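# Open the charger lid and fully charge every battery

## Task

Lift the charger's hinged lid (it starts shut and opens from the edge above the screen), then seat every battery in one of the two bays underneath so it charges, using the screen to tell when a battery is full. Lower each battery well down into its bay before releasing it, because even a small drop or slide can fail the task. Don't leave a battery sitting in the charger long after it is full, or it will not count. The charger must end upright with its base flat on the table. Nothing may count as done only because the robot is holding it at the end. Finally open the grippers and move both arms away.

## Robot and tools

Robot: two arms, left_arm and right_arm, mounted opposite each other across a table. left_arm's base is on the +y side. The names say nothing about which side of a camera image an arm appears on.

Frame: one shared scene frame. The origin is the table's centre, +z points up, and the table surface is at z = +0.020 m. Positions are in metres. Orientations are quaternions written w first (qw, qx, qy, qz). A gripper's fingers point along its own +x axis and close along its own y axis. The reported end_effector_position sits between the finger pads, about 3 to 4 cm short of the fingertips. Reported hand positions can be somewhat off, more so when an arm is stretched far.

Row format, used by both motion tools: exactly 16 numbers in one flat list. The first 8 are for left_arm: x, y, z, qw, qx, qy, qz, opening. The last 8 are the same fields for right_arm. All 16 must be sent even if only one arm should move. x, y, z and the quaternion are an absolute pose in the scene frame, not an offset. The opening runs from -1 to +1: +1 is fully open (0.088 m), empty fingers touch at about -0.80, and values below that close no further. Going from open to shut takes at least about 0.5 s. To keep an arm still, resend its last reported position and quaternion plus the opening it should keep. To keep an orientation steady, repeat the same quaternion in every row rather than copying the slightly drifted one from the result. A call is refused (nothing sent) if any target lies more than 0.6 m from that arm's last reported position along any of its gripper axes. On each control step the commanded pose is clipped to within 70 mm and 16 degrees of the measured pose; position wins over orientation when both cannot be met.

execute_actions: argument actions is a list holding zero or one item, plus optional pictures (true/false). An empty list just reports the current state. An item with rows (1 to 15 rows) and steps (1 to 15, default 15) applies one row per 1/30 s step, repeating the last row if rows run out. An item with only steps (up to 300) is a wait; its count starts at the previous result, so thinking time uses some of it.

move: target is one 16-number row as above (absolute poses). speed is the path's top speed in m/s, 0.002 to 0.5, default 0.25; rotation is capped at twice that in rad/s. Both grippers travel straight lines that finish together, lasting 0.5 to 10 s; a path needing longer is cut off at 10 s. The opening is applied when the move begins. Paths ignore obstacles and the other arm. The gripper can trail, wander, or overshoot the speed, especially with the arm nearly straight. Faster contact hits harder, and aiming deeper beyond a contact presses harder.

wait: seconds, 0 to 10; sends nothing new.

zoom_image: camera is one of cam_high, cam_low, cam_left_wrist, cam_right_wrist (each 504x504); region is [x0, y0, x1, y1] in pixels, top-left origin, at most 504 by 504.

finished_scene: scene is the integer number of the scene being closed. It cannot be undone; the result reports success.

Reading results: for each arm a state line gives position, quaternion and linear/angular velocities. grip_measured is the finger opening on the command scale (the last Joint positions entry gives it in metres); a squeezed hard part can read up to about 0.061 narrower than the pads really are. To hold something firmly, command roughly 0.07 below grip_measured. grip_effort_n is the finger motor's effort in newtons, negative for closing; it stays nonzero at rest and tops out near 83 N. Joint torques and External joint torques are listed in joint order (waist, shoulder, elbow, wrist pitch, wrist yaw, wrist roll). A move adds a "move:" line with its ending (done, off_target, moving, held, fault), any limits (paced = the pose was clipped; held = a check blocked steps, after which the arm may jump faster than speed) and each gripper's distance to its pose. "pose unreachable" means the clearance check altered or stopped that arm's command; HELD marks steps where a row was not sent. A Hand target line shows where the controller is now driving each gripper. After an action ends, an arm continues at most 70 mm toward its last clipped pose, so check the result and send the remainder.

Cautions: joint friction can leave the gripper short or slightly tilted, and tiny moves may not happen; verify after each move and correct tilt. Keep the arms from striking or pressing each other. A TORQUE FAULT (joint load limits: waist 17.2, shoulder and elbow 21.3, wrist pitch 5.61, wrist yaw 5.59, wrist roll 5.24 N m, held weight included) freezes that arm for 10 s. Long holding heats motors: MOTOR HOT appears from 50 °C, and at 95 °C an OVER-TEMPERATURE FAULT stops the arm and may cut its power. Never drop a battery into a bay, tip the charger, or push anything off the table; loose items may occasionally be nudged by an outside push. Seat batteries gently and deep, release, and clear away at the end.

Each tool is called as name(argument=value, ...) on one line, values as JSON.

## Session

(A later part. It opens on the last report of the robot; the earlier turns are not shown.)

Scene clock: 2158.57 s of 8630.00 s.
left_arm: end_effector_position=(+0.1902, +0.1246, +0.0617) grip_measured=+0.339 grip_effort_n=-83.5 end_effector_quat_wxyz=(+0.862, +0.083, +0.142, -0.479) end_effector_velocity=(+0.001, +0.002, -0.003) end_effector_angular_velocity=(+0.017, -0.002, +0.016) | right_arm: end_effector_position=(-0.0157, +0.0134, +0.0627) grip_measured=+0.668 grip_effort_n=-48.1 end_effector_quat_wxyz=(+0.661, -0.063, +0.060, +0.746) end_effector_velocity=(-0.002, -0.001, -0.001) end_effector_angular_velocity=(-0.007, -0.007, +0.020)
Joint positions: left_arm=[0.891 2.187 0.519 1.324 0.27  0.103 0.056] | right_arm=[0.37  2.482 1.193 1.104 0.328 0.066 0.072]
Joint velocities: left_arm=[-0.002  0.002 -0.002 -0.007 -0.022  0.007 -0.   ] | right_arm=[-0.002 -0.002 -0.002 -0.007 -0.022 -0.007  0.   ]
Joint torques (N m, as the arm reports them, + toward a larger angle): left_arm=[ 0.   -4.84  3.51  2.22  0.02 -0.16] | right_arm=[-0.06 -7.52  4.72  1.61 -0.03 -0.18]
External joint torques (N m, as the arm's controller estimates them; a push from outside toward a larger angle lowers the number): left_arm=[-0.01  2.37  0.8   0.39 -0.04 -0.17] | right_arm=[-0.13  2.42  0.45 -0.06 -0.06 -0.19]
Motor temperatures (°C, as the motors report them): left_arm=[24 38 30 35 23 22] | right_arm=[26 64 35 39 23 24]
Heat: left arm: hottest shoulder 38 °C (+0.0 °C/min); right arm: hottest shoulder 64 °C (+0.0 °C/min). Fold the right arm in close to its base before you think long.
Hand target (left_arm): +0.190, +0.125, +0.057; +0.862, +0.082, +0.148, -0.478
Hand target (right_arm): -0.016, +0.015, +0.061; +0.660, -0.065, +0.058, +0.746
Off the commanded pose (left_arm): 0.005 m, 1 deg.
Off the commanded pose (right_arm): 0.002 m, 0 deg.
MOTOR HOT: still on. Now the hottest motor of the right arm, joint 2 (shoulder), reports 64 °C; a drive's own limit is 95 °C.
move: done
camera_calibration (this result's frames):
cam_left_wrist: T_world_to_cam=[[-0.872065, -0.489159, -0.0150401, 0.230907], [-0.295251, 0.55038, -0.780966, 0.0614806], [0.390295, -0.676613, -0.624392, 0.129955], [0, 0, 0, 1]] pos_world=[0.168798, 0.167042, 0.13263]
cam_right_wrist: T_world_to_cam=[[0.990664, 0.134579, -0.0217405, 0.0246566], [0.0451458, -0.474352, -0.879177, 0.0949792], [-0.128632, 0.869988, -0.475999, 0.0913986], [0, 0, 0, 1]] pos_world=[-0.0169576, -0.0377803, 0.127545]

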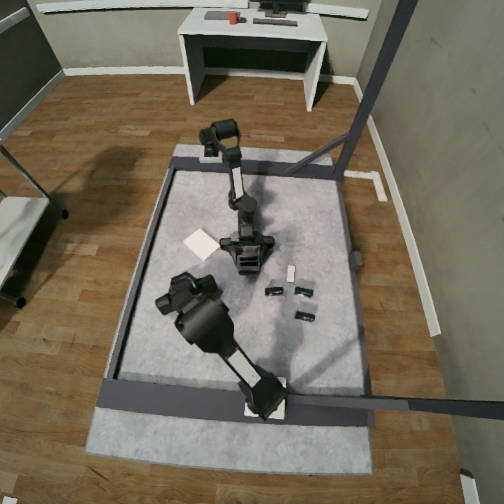

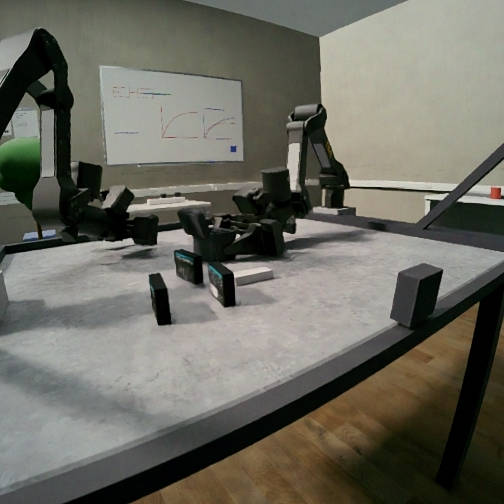

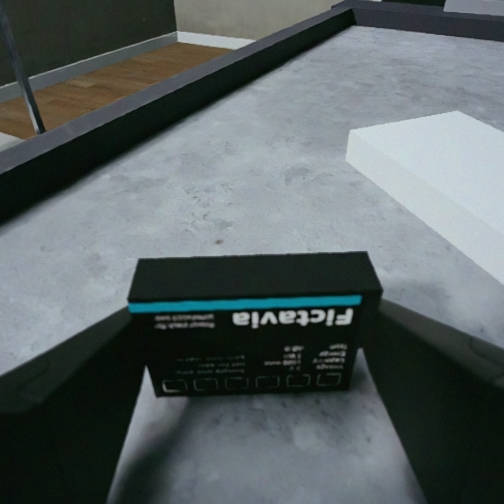

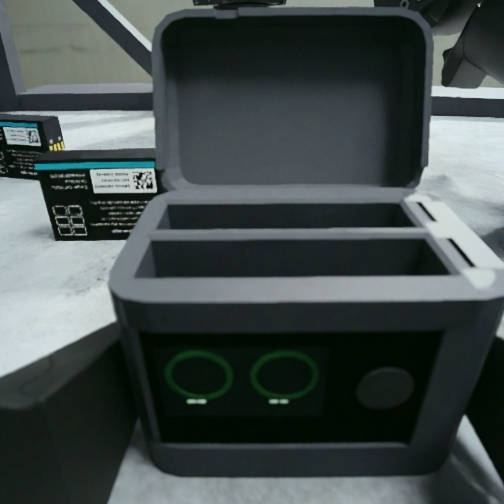

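zoom_image(camera="cam_low", region=[90,190,190,270])

move(target=[0.19,0.125,0.053,0.862,0.0821,0.1481,-0.4778,0.27,-0.016,0.015,0.061,0.66,-0.0653,0.0578,0.746,0.66], speed=0.005)

Region (90, 190, 190, 270) of cam_low's 504x504 image, scaled by 5.040, with more detail than that image has; it fills the top 403 rows of this view, and the rest is white.

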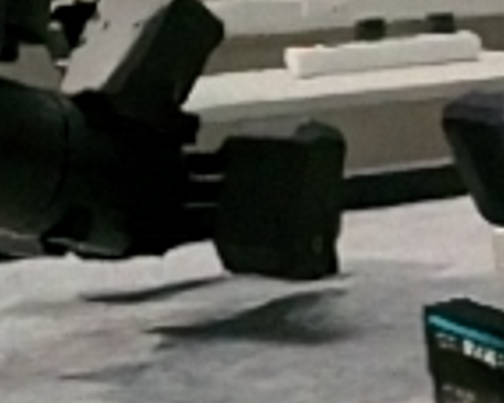

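Scene clock: 2166.73 s of 8630.00 s.
left_arm: end_effector_position=(+0.1910, +0.1239, +0.0605) grip_measured=+0.339 grip_effort_n=-83.5 end_effector_quat_wxyz=(+0.863, +0.082, +0.137, -0.479) end_effector_velocity=(-0.003, +0.003, -0.007) end_effector_angular_velocity=(+0.019, +0.028, +0.007) | right_arm: end_effector_position=(-0.0157, +0.0134, +0.0627) grip_measured=+0.668 grip_effort_n=-48.1 end_effector_quat_wxyz=(+0.661, -0.063, +0.060, +0.746) end_effector_velocity=(-0.004, -0.001, -0.004) end_effector_angular_velocity=(-0.013, -0.006, +0.035)
Joint positions: left_arm=[0.891 2.204 0.523 1.347 0.27  0.103 0.056] | right_arm=[0.37  2.482 1.193 1.104 0.328 0.066 0.072]
Joint velocities: left_arm=[-0.002  0.002 -0.007 -0.022 -0.007 -0.007 -0.   ] | right_arm=[-0.002  0.002 -0.002 -0.007 -0.037 -0.007  0.   ]
Joint torques (N m, as the arm reports them, + toward a larger angle): left_arm=[ 0.01 -4.4   3.27  1.89 -0.02 -0.1 ] | right_arm=[-0.14 -7.54  4.74  1.62 -0.03 -0.21]
External joint torques (N m, as the arm's controller estimates them; a push from outside toward a larger angle lowers the number): left_arm=[ 0.01  2.82  0.68  0.08 -0.08 -0.11] | right_arm=[-0.17  2.36  0.46 -0.05 -0.06 -0.22]
Motor temperatures (°C, as the motors report them): left_arm=[24 38 30 35 23 22] | right_arm=[26 64 35 39 23 24]
Heat: left arm: hottest shoulder 38 °C (+0.0 °C/min); right arm: hottest shoulder 64 °C (+0.0 °C/min). Fold the right arm in close to its base before you think long.
Hand target (left_arm): +0.190, +0.125, +0.053; +0.862, +0.082, +0.148, -0.478
Hand target (right_arm): -0.016, +0.015, +0.061; +0.660, -0.065, +0.058, +0.746
Off the commanded pose (left_arm): 0.008 m, 1 deg.
Off the commanded pose (right_arm): 0.002 m, 0 deg.
MOTOR HOT: still on. Now the hottest motor of the right arm, joint 2 (shoulder), reports 64 °C; a drive's own limit is 95 °C.
move: done
camera_calibration (this result's frames):
cam_left_wrist: T_world_to_cam=[[-0.871946, -0.489264, -0.0181588, 0.2314], [-0.289663, 0.545416, -0.786522, 0.061025], [0.394721, -0.680545, -0.617296, 0.127669], [0, 0, 0, 1]] pos_world=[0.169052, 0.166816, 0.131009]
cam_right_wrist: T_world_to_cam=[[0.990664, 0.134579, -0.0217405, 0.0246566], [0.0451458, -0.474352, -0.879177, 0.0949792], [-0.128632, 0.869988, -0.475999, 0.0913986], [0, 0, 0, 1]] pos_world=[-0.0169576, -0.0377803, 0.127545]

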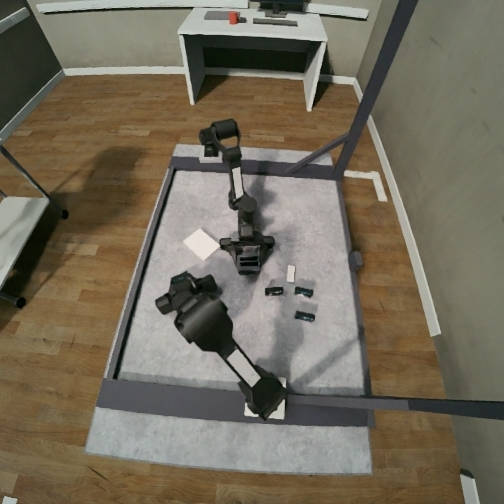

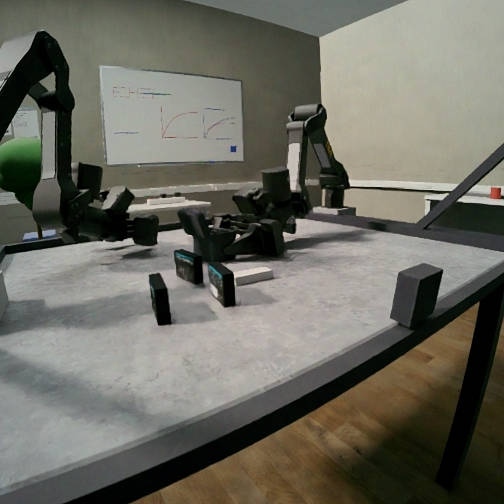

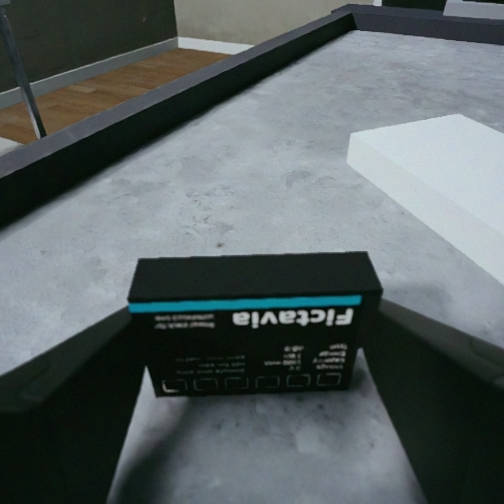

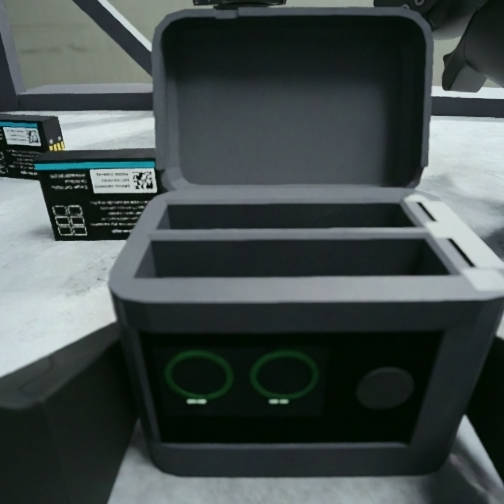

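move(target=[0.1905,0.1245,0.056,0.862,0.0821,0.145,-0.4778,0.7,-0.016,0.015,0.061,0.66,-0.0653,0.0578,0.746,0.66], speed=0.005)

Scene clock: 2172.30 s of 8630.00 s.
left_arm: end_effector_position=(+0.1908, +0.1240, +0.0599) grip_measured=+0.697 grip_effort_n=13.7 end_effector_quat_wxyz=(+0.863, +0.082, +0.139, -0.479) end_effector_velocity=(+0.001, -0.000, -0.000) end_effector_angular_velocity=(-0.000, +0.006, +0.007) | right_arm: end_effector_position=(-0.0157, +0.0134, +0.0627) grip_measured=+0.668 grip_effort_n=-47.7 end_effector_quat_wxyz=(+0.661, -0.063, +0.060, +0.746) end_effector_velocity=(+0.002, +0.001, +0.001) end_effector_angular_velocity=(-0.001, -0.009, -0.008)
Joint positions: left_arm=[0.891 2.204 0.523 1.344 0.27  0.103 0.073] | right_arm=[0.37  2.482 1.193 1.104 0.328 0.066 0.072]
Joint velocities: left_arm=[-0.002 -0.002  0.002 -0.007 -0.007 -0.007 -0.   ] | right_arm=[-0.002 -0.002  0.002 -0.007  0.007 -0.007  0.   ]
Joint torques (N m, as the arm reports them, + toward a larger angle): left_arm=[-0.09 -5.43  3.39  1.85  0.02 -0.08] | right_arm=[-0.1  -7.49  4.73  1.62 -0.04 -0.2 ]
External joint torques (N m, as the arm's controller estimates them; a push from outside toward a larger angle lowers the number): left_arm=[-0.12  1.88  0.71  0.   -0.04 -0.08] | right_arm=[ 0.    2.54  0.4  -0.08 -0.09 -0.21]
Motor temperatures (°C, as the motors report them): left_arm=[24 38 30 35 23 22] | right_arm=[26 64 35 39 23 24]
Heat: left arm: hottest shoulder 38 °C (+0.0 °C/min); right arm: hottest shoulder 64 °C (+0.0 °C/min). Fold the right arm in close to its base before you think long.
Hand target (left_arm): +0.190, +0.124, +0.056; +0.862, +0.082, +0.145, -0.478
Hand target (right_arm): -0.016, +0.015, +0.061; +0.660, -0.065, +0.058, +0.746
Off the commanded pose (left_arm): 0.004 m, 1 deg.
Off the commanded pose (right_arm): 0.002 m, 0 deg.
MOTOR HOT: still on. Now the hottest motor of the right arm, joint 2 (shoulder), reports 64 °C; a drive's own limit is 95 °C.
move: done
camera_calibration (this result's frames):
cam_left_wrist: T_world_to_cam=[[-0.871987, -0.489229, -0.017161, 0.231263], [-0.291455, 0.547009, -0.784752, 0.0604575], [0.39331, -0.679291, -0.619573, 0.1277], [0, 0, 0, 1]] pos_world=[0.169053, 0.166815, 0.130533]
cam_right_wrist: T_world_to_cam=[[0.990664, 0.134579, -0.0217405, 0.0246566], [0.0451458, -0.474352, -0.879177, 0.0949792], [-0.128632, 0.869988, -0.475999, 0.0913986], [0, 0, 0, 1]] pos_world=[-0.0169576, -0.0377803, 0.127545]

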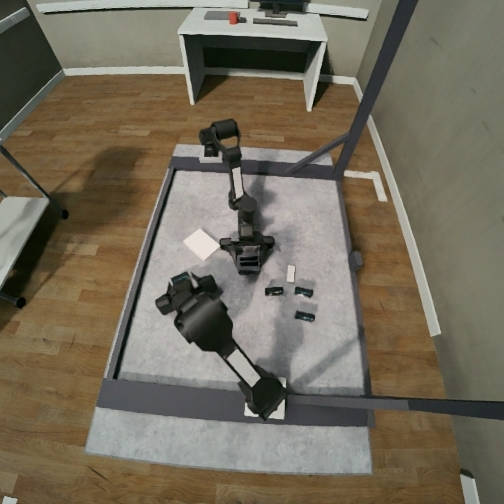

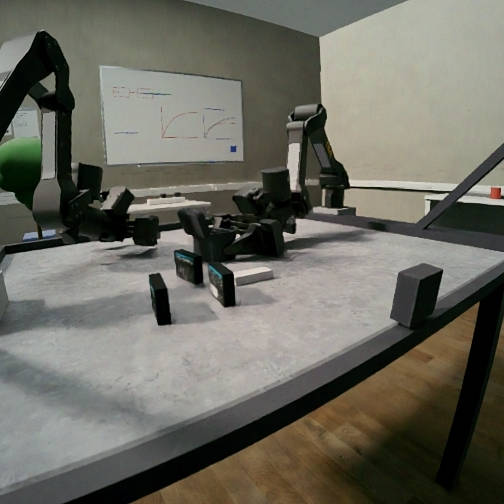

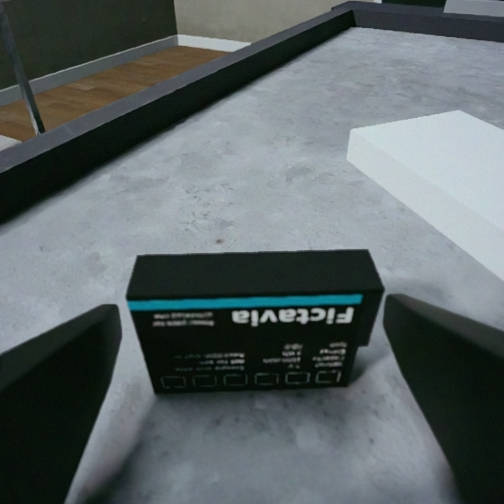

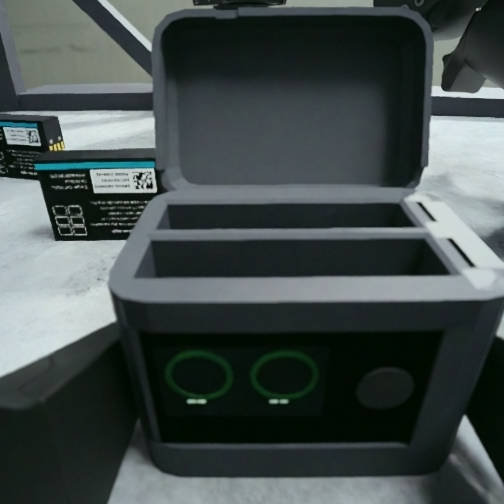

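move(target=[0.181,0.14,0.13,0.8448,0.1255,0.2264,-0.4683,0.8,-0.016,0.015,0.061,0.66,-0.0653,0.0578,0.746,0.66], speed=0.06)

move(target=[0.2,0.11,0.17,0.6744,-0.2126,0.6744,0.2126,0.8,-0.016,0.015,0.061,0.66,-0.0653,0.0578,0.746,0.66], speed=0.3)

move(target=[0.208,0.094,0.15,0.3714,-0.5622,0.3116,0.67,0.8,-0.016,0.015,0.061,0.66,-0.0653,0.0578,0.746,0.66], speed=0.3)

Scene clock: 2183.80 s of 8630.00 s.
left_arm: end_effector_position=(+0.1779, +0.1405, +0.1260) grip_measured=+0.797 grip_effort_n=14.2 end_effector_quat_wxyz=(+0.843, +0.124, +0.232, -0.470) end_effector_velocity=(-0.002, +0.002, -0.003) end_effector_angular_velocity=(+0.024, +0.012, +0.000) | right_arm: end_effector_position=(-0.0157, +0.0134, +0.0627) grip_measured=+0.668 grip_effort_n=-48.1 end_effector_quat_wxyz=(+0.661, -0.063, +0.060, +0.746) end_effector_velocity=(+0.002, +0.001, +0.002) end_effector_angular_velocity=(+0.008, -0.005, -0.008)
Joint positions: left_arm=[0.895 1.664 0.555 0.557 0.256 0.144 0.078] | right_arm=[0.37  2.482 1.193 1.104 0.328 0.066 0.072]
Joint velocities: left_arm=[-0.002 -0.007  0.002 -0.037 -0.007  0.007 -0.   ] | right_arm=[-0.002 -0.002 -0.002  0.007  0.007 -0.007 -0.   ]
Joint torques (N m, as the arm reports them, + toward a larger angle): left_arm=[ 0.28 -6.16  7.25  1.71 -0.05  0.21] | right_arm=[-0.13 -7.45  4.72  1.62 -0.03 -0.18]
External joint torques (N m, as the arm's controller estimates them; a push from outside toward a larger angle lowers the number): left_arm=[ 0.26 -0.04  1.85 -0.01 -0.15  0.2 ] | right_arm=[-0.11  2.49  0.45 -0.06 -0.07 -0.19]
Motor temperatures (°C, as the motors report them): left_arm=[24 38 30 35 23 22] | right_arm=[26 64 35 39 23 24]
Heat: left arm: hottest shoulder 38 °C (+0.0 °C/min); right arm: hottest shoulder 64 °C (+0.0 °C/min). Fold the right arm in close to its base before you think long.
Hand target (left_arm): +0.180, +0.140, +0.131; +0.845, +0.125, +0.226, -0.468
Hand target (right_arm): -0.016, +0.015, +0.061; +0.660, -0.065, +0.058, +0.746
Off the commanded pose (left_arm): 0.005 m, 1 deg.
Off the commanded pose (right_arm): 0.002 m, 0 deg.
MOTOR HOT: still on. Now the hottest motor of the right arm, joint 2 (shoulder), reports 64 °C; a drive's own limit is 95 °C.
move: done
camera_calibration (this result's frames):
cam_left_wrist: T_world_to_cam=[[-0.8725, -0.488503, 0.0104399, 0.225644], [-0.38075, 0.666344, -0.641105, 0.0805607], [0.306225, -0.563339, -0.767382, 0.202756], [0, 0, 0, 1]] pos_world=[0.165458, 0.170767, 0.204884]
cam_right_wrist: T_world_to_cam=[[0.990664, 0.134579, -0.0217405, 0.0246566], [0.0451458, -0.474352, -0.879177, 0.0949792], [-0.128632, 0.869988, -0.475999, 0.0913986], [0, 0, 0, 1]] pos_world=[-0.0169576, -0.0377803, 0.127545]

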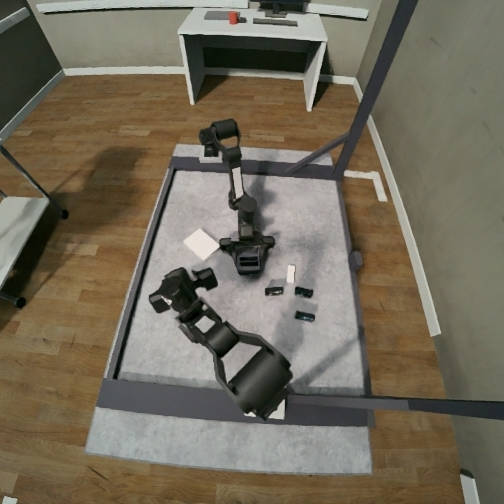

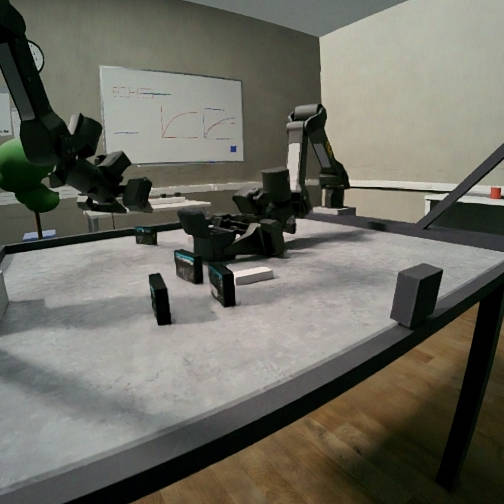

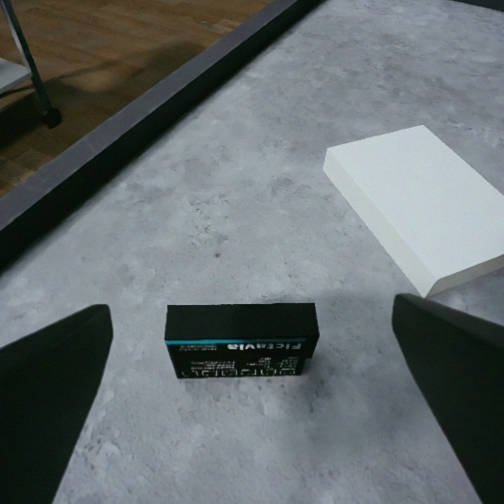

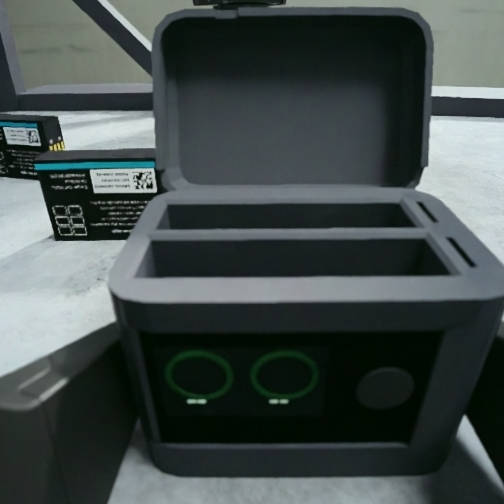

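Scene clock: 2187.43 s of 8630.00 s.
left_arm: end_effector_position=(+0.1981, +0.1113, +0.1770) grip_measured=+0.797 grip_effort_n=12.8 end_effector_quat_wxyz=(-0.678, +0.215, -0.672, -0.205) end_effector_velocity=(-0.001, +0.005, -0.001) end_effector_angular_velocity=(+0.038, +0.005, +0.020) | right_arm: end_effector_position=(-0.0157, +0.0134, +0.0627) grip_measured=+0.668 grip_effort_n=-48.1 end_effector_quat_wxyz=(+0.661, -0.063, +0.060, +0.746) end_effector_velocity=(+0.005, +0.000, -0.001) end_effector_angular_velocity=(-0.002, -0.028, -0.020)
Joint positions: left_arm=[ 0.785  2.177  1.979 -1.356 -0.002 -1.437  0.078] | right_arm=[0.37  2.482 1.193 1.104 0.328 0.066 0.072]
Joint velocities: left_arm=[-0.002  0.012  0.017 -0.037 -0.022 -0.022  0.   ] | right_arm=[-0.002 -0.002 -0.002 -0.007  0.022 -0.022  0.   ]
Joint torques (N m, as the arm reports them, + toward a larger angle): left_arm=[ 0.26 -7.62  7.81  0.25  0.   -0.16] | right_arm=[-0.1  -7.46  4.77  1.62 -0.03 -0.2 ]
External joint torques (N m, as the arm's controller estimates them; a push from outside toward a larger angle lowers the number): left_arm=[ 0.24  2.62  1.99 -0.04  0.07 -0.16] | right_arm=[-0.09  2.44  0.53 -0.04 -0.07 -0.21]
Motor temperatures (°C, as the motors report them): left_arm=[24 38 31 35 23 22] | right_arm=[26 65 35 39 23 24]
Heat: left arm: hottest shoulder 38 °C (+0.0 °C/min); right arm: hottest shoulder 65 °C (+1.0 °C/min). Fold the right arm in close to its base before you think long.
Hand target (left_arm): +0.199, +0.111, +0.171; +0.674, -0.214, +0.675, +0.213
Hand target (right_arm): -0.016, +0.015, +0.061; +0.660, -0.065, +0.058, +0.746
Off the commanded pose (left_arm): 0.007 m, 1 deg.
Off the commanded pose (right_arm): 0.002 m, 0 deg.
MOTOR HOT: still on. Now the hottest motor of the right arm, joint 2 (shoulder), reports 65 °C; a drive's own limit is 95 °C.
move: done
camera_calibration (this result's frames):
cam_left_wrist: T_world_to_cam=[[0.549095, -0.83387, 0.0561813, -0.0227625], [-0.798035, -0.503155, 0.331627, 0.181048], [-0.248266, -0.226929, -0.941736, 0.322469], [0, 0, 0, 1]] pos_world=[0.237039, 0.145292, 0.244919]
cam_right_wrist: T_world_to_cam=[[0.990664, 0.134579, -0.0217405, 0.0246566], [0.0451458, -0.474352, -0.879177, 0.0949792], [-0.128632, 0.869988, -0.475999, 0.0913986], [0, 0, 0, 1]] pos_world=[-0.0169576, -0.0377803, 0.127545]

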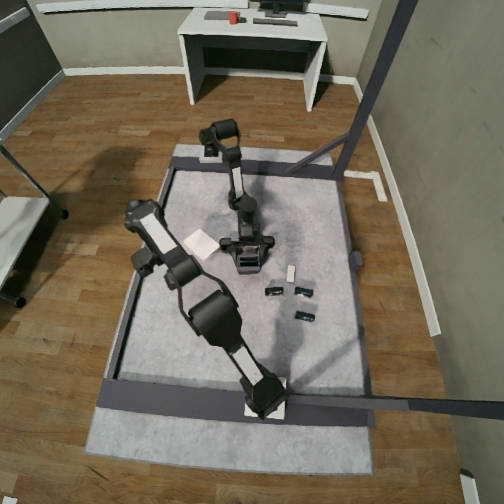

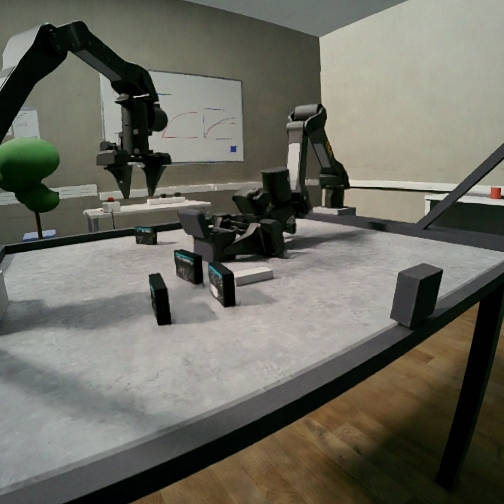

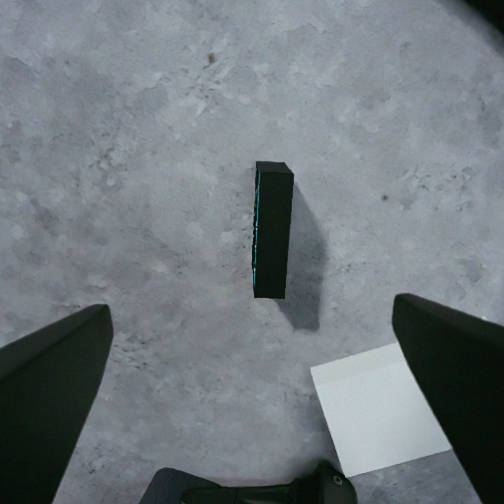

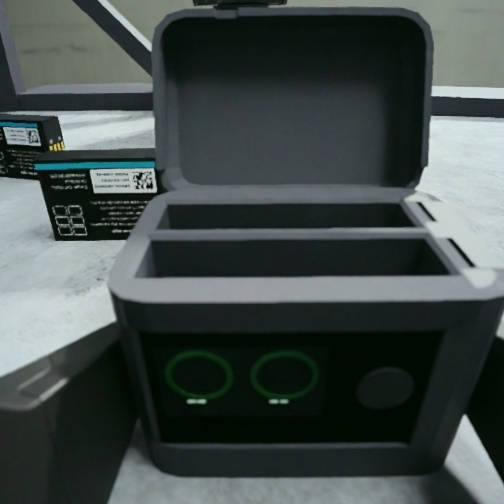

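Scene clock: 2190.50 s of 8630.00 s.
left_arm: end_effector_position=(+0.2072, +0.0942, +0.1571) grip_measured=+0.798 grip_effort_n=11.9 end_effector_quat_wxyz=(-0.369, +0.582, -0.321, -0.649) end_effector_velocity=(-0.001, -0.002, +0.002) end_effector_angular_velocity=(-0.014, -0.003, +0.006) | right_arm: end_effector_position=(-0.0157, +0.0134, +0.0627) grip_measured=+0.668 grip_effort_n=-47.7 end_effector_quat_wxyz=(+0.661, -0.063, +0.060, +0.746) end_effector_velocity=(+0.003, +0.000, -0.001) end_effector_angular_velocity=(+0.004, -0.007, -0.008)
Joint positions: left_arm=[ 0.764  2.426  2.318 -1.575 -0.032 -2.975  0.078] | right_arm=[0.37  2.482 1.193 1.104 0.328 0.066 0.072]
Joint velocities: left_arm=[-0.002 -0.007 -0.002  0.007  0.007 -0.007 -0.   ] | right_arm=[-0.002  0.002 -0.002  0.007  0.007 -0.007 -0.   ]
Joint torques (N m, as the arm reports them, + toward a larger angle): left_arm=[ 0.32 -8.48  7.43 -0.08  0.05 -0.16] | right_arm=[-0.09 -7.5   4.74  1.61 -0.02 -0.19]
External joint torques (N m, as the arm's controller estimates them; a push from outside toward a larger angle lowers the number): left_arm=[ 0.32  3.03  1.85 -0.09  0.07 -0.16] | right_arm=[-0.02  2.45  0.46 -0.07 -0.07 -0.2 ]
Motor temperatures (°C, as the motors report them): left_arm=[24 38 31 35 23 22] | right_arm=[26 65 35 39 23 24]
Heat: left arm: hottest shoulder 38 °C (+0.0 °C/min); right arm: hottest shoulder 65 °C (+1.0 °C/min). Fold the right arm in close to its base before you think long.
Hand target (left_arm): +0.208, +0.094, +0.150; -0.367, +0.578, -0.317, -0.657
Hand target (right_arm): -0.016, +0.015, +0.061; +0.660, -0.065, +0.058, +0.746
Off the commanded pose (left_arm): 0.007 m, 3 deg.
Off the commanded pose (right_arm): 0.002 m, 0 deg.
MOTOR HOT: still on. Now the hottest motor of the right arm, joint 2 (shoulder), reports 65 °C; a drive's own limit is 95 °C.
joint sent to its limit (left arm) — the command would take joint 4 (wrist pitch) past its lower limit, so that joint was sent only as far as its limit.
move: off_target (left_arm)
camera_calibration (this result's frames):
cam_left_wrist: T_world_to_cam=[[0.865855, 0.497797, 0.049936, -0.230953], [0.476034, -0.850458, 0.22386, -0.028042], [0.153905, -0.170059, -0.973341, 0.218386], [0, 0, 0, 1]] pos_world=[0.17971, 0.128257, 0.230374]
cam_right_wrist: T_world_to_cam=[[0.990664, 0.134579, -0.0217405, 0.0246566], [0.0451458, -0.474352, -0.879177, 0.0949792], [-0.128632, 0.869988, -0.475999, 0.0913986], [0, 0, 0, 1]] pos_world=[-0.0169576, -0.0377803, 0.127545]

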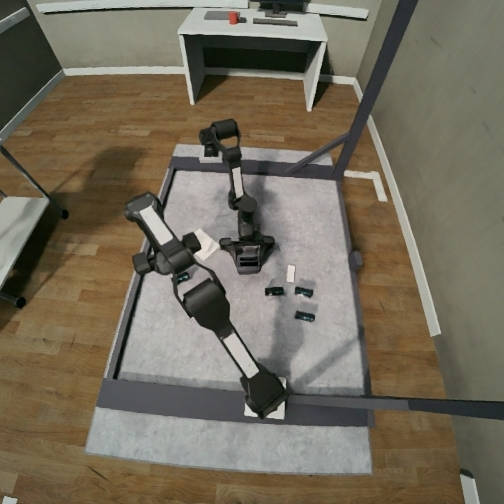

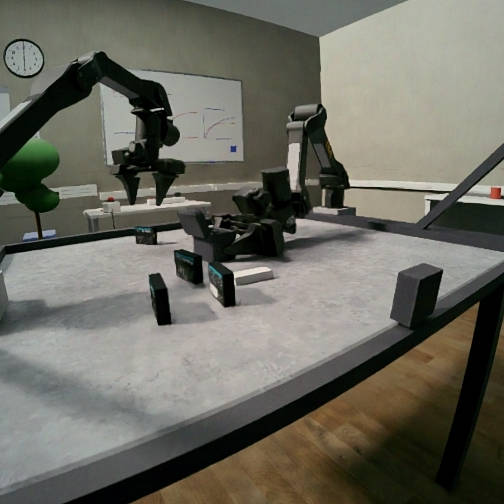

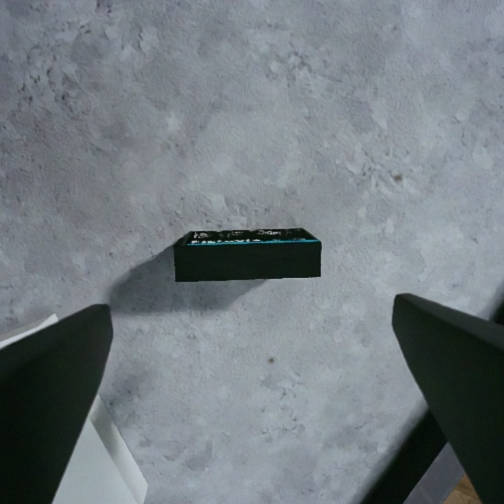

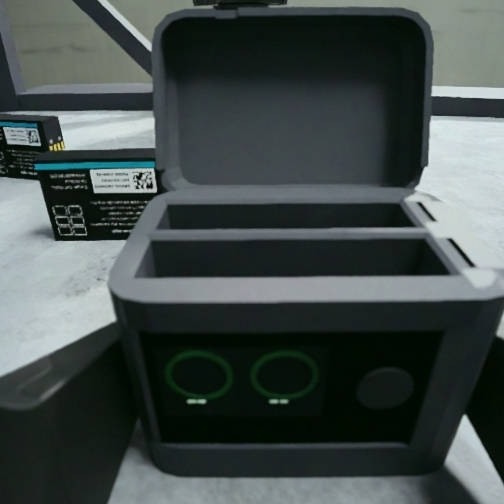

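move(target=[0.208,0.093,0.112,0.3714,-0.5622,0.3116,0.67,0.8,-0.016,0.015,0.061,0.66,-0.0653,0.0578,0.746,0.66], speed=0.05)

Scene clock: 2216.87 s of 8630.00 s.
left_arm: end_effector_position=(+0.2094, +0.0912, +0.1227) grip_measured=+0.798 grip_effort_n=11.9 end_effector_quat_wxyz=(-0.371, +0.570, -0.316, -0.661) end_effector_velocity=(+0.000, -0.000, -0.001) end_effector_angular_velocity=(-0.006, +0.003, +0.011) | right_arm: end_effector_position=(-0.0157, +0.0134, +0.0627) grip_measured=+0.668 grip_effort_n=-48.1 end_effector_quat_wxyz=(+0.661, -0.063, +0.060, +0.746) end_effector_velocity=(+0.001, +0.000, -0.001) end_effector_angular_velocity=(-0.007, -0.007, +0.016)
Joint positions: left_arm=[ 0.764  2.481  2.276 -1.513 -0.03  -2.979  0.078] | right_arm=[0.37  2.482 1.193 1.104 0.328 0.066 0.072]
Joint velocities: left_arm=[ 0.002 -0.002 -0.007  0.007  0.007 -0.007 -0.   ] | right_arm=[-0.007 -0.002 -0.002 -0.007 -0.022 -0.007  0.   ]
Joint torques (N m, as the arm reports them, + toward a larger angle): left_arm=[ 0.15 -8.83  5.41  0.25  0.05 -0.12] | right_arm=[-0.11 -7.49  4.67  1.62 -0.02 -0.18]
External joint torques (N m, as the arm's controller estimates them; a push from outside toward a larger angle lowers the number): left_arm=[ 0.09  2.82 -0.1   0.31  0.07 -0.13] | right_arm=[-0.06  2.34  0.45 -0.03 -0.06 -0.19]
Motor temperatures (°C, as the motors report them): left_arm=[24 42 32 32 23 22] | right_arm=[26 65 35 39 23 24]
Heat: left arm: hottest shoulder 42 °C (+4.0 °C/min); right arm: hottest shoulder 65 °C (+1.0 °C/min). Fold the right arm in close to its base before you think long.
Hand target (left_arm): +0.208, +0.093, +0.112; -0.371, +0.562, -0.312, -0.670
Hand target (right_arm): -0.016, +0.015, +0.061; +0.660, -0.065, +0.058, +0.746
Off the commanded pose (left_arm): 0.011 m, 1 deg.
Off the commanded pose (right_arm): 0.002 m, 0 deg.
MOTOR HOT: still on. Now the hottest motor of the right arm, joint 2 (shoulder), reports 65 °C; a drive's own limit is 95 °C.
move: off_target (left_arm)
camera_calibration (this result's frames):
cam_left_wrist: T_world_to_cam=[[0.864763, 0.500395, 0.0423172, -0.228795], [0.484614, -0.853637, 0.190925, -0.0213487], [0.131661, -0.144597, -0.980692, 0.1873], [0, 0, 0, 1]] pos_world=[0.183539, 0.123347, 0.197442]
cam_right_wrist: T_world_to_cam=[[0.990664, 0.134579, -0.0217405, 0.0246566], [0.0451458, -0.474352, -0.879177, 0.0949792], [-0.128632, 0.869988, -0.475999, 0.0913986], [0, 0, 0, 1]] pos_world=[-0.0169576, -0.0377803, 0.127545]

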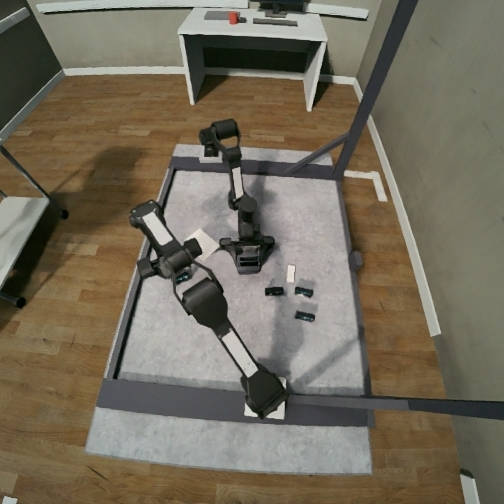

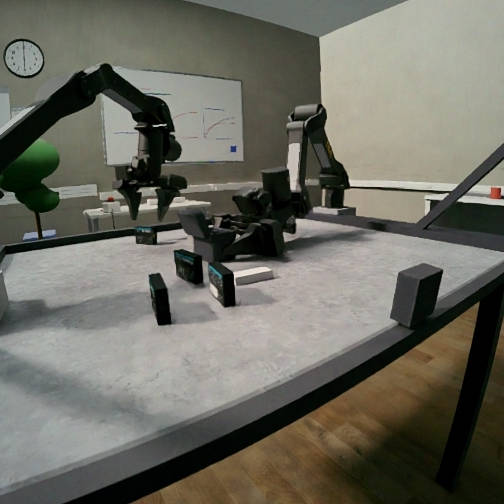

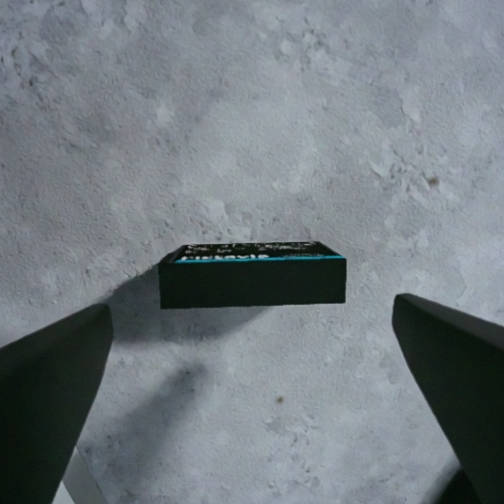

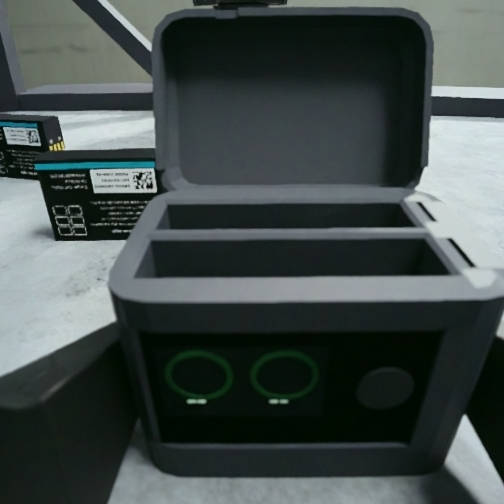

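move(target=[0.2065,0.0955,0.093,0.3714,-0.5622,0.3116,0.67,0.8,-0.016,0.015,0.061,0.66,-0.0653,0.0578,0.746,0.66], speed=0.02)

Scene clock: 2227.10 s of 8630.00 s.
left_arm: end_effector_position=(+0.2076, +0.0933, +0.0985) grip_measured=+0.798 grip_effort_n=12.3 end_effector_quat_wxyz=(-0.373, +0.566, -0.314, -0.665) end_effector_velocity=(-0.004, +0.001, -0.000) end_effector_angular_velocity=(+0.005, +0.012, +0.006) | right_arm: end_effector_position=(-0.0157, +0.0134, +0.0627) grip_measured=+0.668 grip_effort_n=-48.1 end_effector_quat_wxyz=(+0.661, -0.063, +0.060, +0.746) end_effector_velocity=(+0.001, -0.001, -0.003) end_effector_angular_velocity=(-0.012, -0.009, +0.016)
Joint positions: left_arm=[ 0.764  2.481  2.179 -1.428 -0.03  -2.979  0.078] | right_arm=[0.37  2.482 1.193 1.104 0.328 0.066 0.072]
Joint velocities: left_arm=[-0.002 -0.002 -0.007 -0.007  0.007 -0.007 -0.   ] | right_arm=[-0.007 -0.002 -0.007 -0.007 -0.022 -0.007  0.   ]
Joint torques (N m, as the arm reports them, + toward a larger angle): left_arm=[  0.27 -10.03   4.94   0.21   0.02  -0.1 ] | right_arm=[-0.09 -7.53  4.73  1.63 -0.02 -0.19]
External joint torques (N m, as the arm's controller estimates them; a push from outside toward a larger angle lowers the number): left_arm=[ 0.19  1.68 -0.56  0.29  0.04 -0.11] | right_arm=[-0.04  2.3   0.54 -0.02 -0.06 -0.2 ]
Motor temperatures (°C, as the motors report them): left_arm=[24 43 32 31 23 22] | right_arm=[26 65 35 39 23 24]
Heat: left arm: hottest shoulder 43 °C (+5.1 °C/min); right arm: hottest shoulder 65 °C (+1.0 °C/min). Fold the right arm in close to its base before you think long.
Hand target (left_arm): +0.207, +0.095, +0.093; -0.371, +0.562, -0.312, -0.670
Hand target (right_arm): -0.016, +0.015, +0.061; +0.660, -0.065, +0.058, +0.746
Off the commanded pose (left_arm): 0.006 m, 1 deg.
Off the commanded pose (right_arm): 0.002 m, 0 deg.
MOTOR HOT: still on. Now the hottest motor of the right arm, joint 2 (shoulder), reports 65 °C; a drive's own limit is 95 °C.
move: done
camera_calibration (this result's frames):
cam_left_wrist: T_world_to_cam=[[0.865073, 0.500039, 0.0401231, -0.227053], [0.486009, -0.855236, 0.179905, -0.0131064], [0.124274, -0.136131, -0.982865, 0.165126], [0, 0, 0, 1]] pos_world=[0.182267, 0.124805, 0.173764]
cam_right_wrist: T_world_to_cam=[[0.990664, 0.134579, -0.0217405, 0.0246566], [0.0451458, -0.474352, -0.879177, 0.0949792], [-0.128632, 0.869988, -0.475999, 0.0913986], [0, 0, 0, 1]] pos_world=[-0.0169576, -0.0377803, 0.127545]

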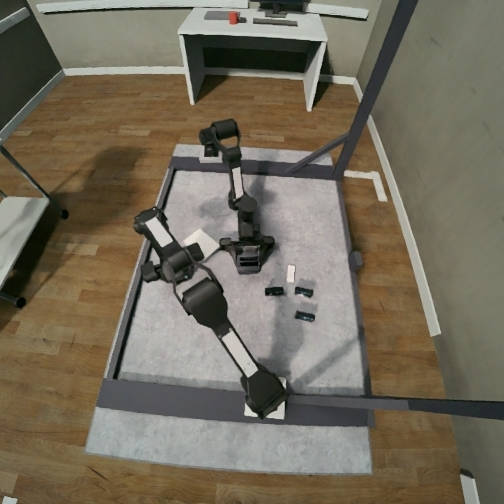

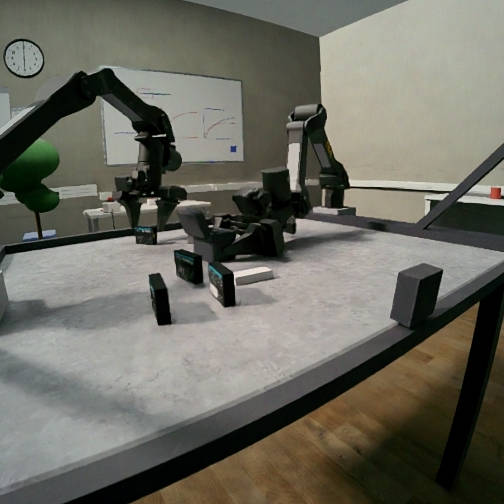

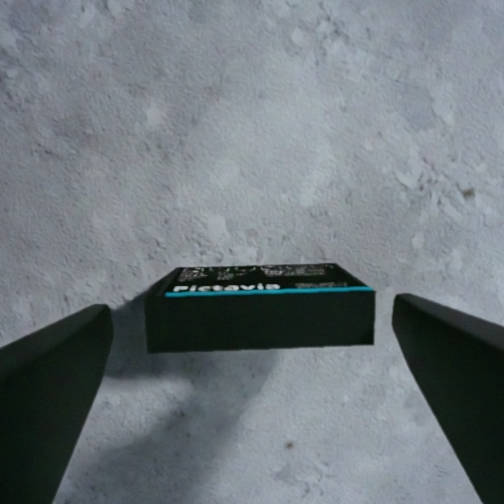

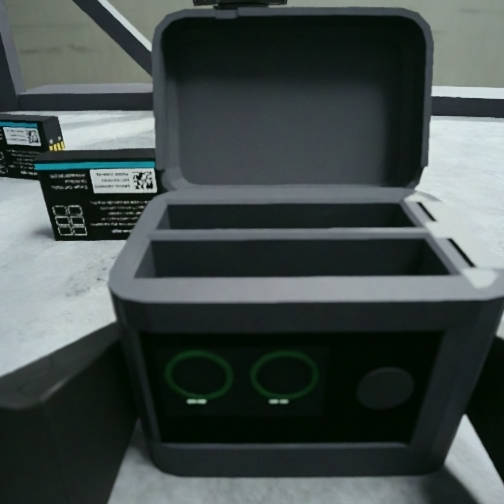

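move(target=[0.2095,0.0955,0.107,0.3714,-0.5622,0.3116,0.67,0.8,-0.016,0.015,0.061,0.66,-0.0653,0.0578,0.746,0.66], speed=0.01)

Scene clock: 2233.70 s of 8630.00 s.
left_arm: end_effector_position=(+0.2086, +0.0950, +0.1104) grip_measured=+0.798 grip_effort_n=12.8 end_effector_quat_wxyz=(-0.372, +0.565, -0.313, -0.667) end_effector_velocity=(+0.001, +0.002, +0.002) end_effector_angular_velocity=(+0.006, -0.003, -0.006) | right_arm: end_effector_position=(-0.0157, +0.0134, +0.0627) grip_measured=+0.668 grip_effort_n=-48.1 end_effector_quat_wxyz=(+0.661, -0.063, +0.060, +0.746) end_effector_velocity=(+0.004, -0.000, -0.003) end_effector_angular_velocity=(-0.021, -0.001, -0.001)
Joint positions: left_arm=[ 0.768  2.481  2.225 -1.479 -0.03  -2.979  0.078] | right_arm=[0.37  2.482 1.193 1.104 0.328 0.066 0.072]
Joint velocities: left_arm=[ 0.002 -0.002  0.002 -0.007 -0.007  0.007 -0.   ] | right_arm=[-0.007 -0.007 -0.007 -0.022 -0.007  0.007 -0.   ]
Joint torques (N m, as the arm reports them, + toward a larger angle): left_arm=[ 0.33 -9.51  7.52 -0.18 -0.02  0.06] | right_arm=[-0.11 -7.53  4.75  1.63 -0.05 -0.2 ]
External joint torques (N m, as the arm's controller estimates them; a push from outside toward a larger angle lowers the number): left_arm=[ 0.17  2.13  2.03 -0.1   0.01  0.06] | right_arm=[-0.04  2.26  0.58 -0.01 -0.09 -0.21]
Motor temperatures (°C, as the motors report them): left_arm=[24 44 32 31 23 22] | right_arm=[26 65 35 39 23 24]
Heat: left arm: hottest shoulder 44 °C (+6.0 °C/min); right arm: hottest shoulder 65 °C (+1.0 °C/min). Fold the right arm in close to its base before you think long.
Hand target (left_arm): +0.209, +0.096, +0.107; -0.371, +0.562, -0.312, -0.670
Hand target (right_arm): -0.016, +0.015, +0.061; +0.660, -0.065, +0.058, +0.746
Off the commanded pose (left_arm): 0.004 m, 1 deg.
Off the commanded pose (right_arm): 0.002 m, 0 deg.
MOTOR HOT: still on. Now the hottest motor of the right arm, joint 2 (shoulder), reports 65 °C; a drive's own limit is 95 °C.
move: done
camera_calibration (this result's frames):
cam_left_wrist: T_world_to_cam=[[0.863087, 0.503528, 0.0392439, -0.229076], [0.490131, -0.8538, 0.175491, -0.0148533], [0.121871, -0.132229, -0.983699, 0.177129], [0, 0, 0, 1]] pos_world=[0.183405, 0.126086, 0.185838]
cam_right_wrist: T_world_to_cam=[[0.990664, 0.134579, -0.0217405, 0.0246566], [0.0451458, -0.474352, -0.879177, 0.0949792], [-0.128632, 0.869988, -0.475999, 0.0913986], [0, 0, 0, 1]] pos_world=[-0.0169576, -0.0377803, 0.127545]

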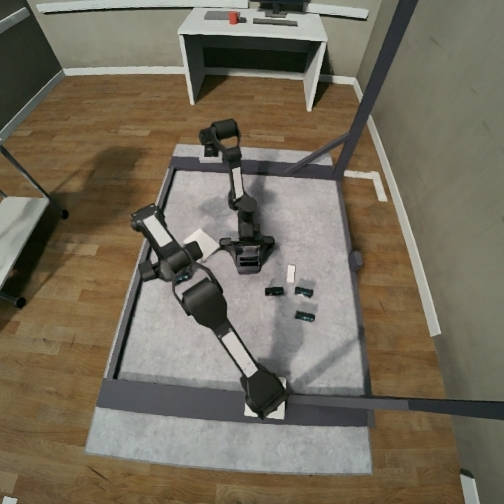

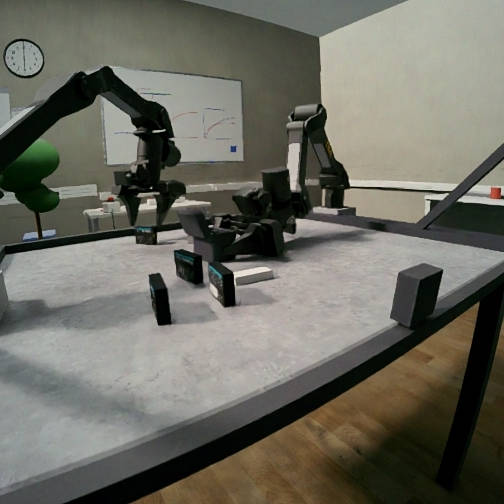

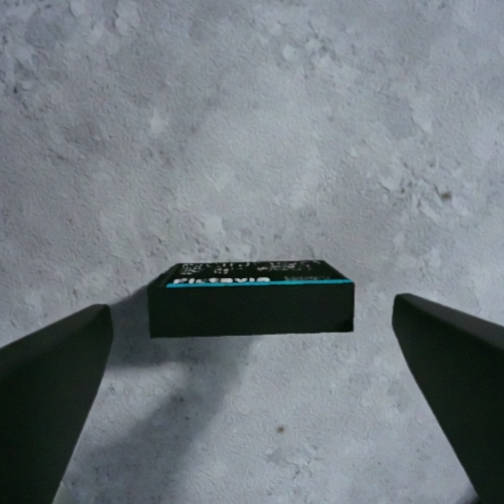

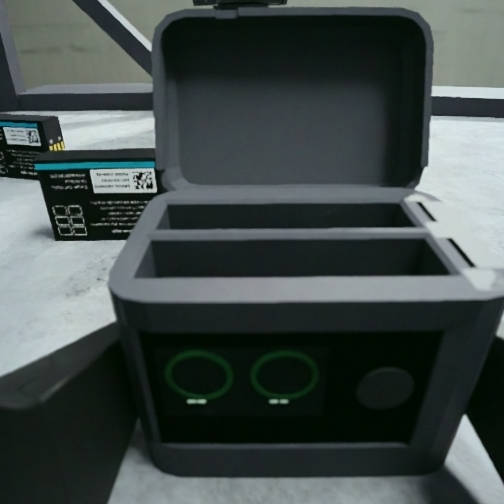

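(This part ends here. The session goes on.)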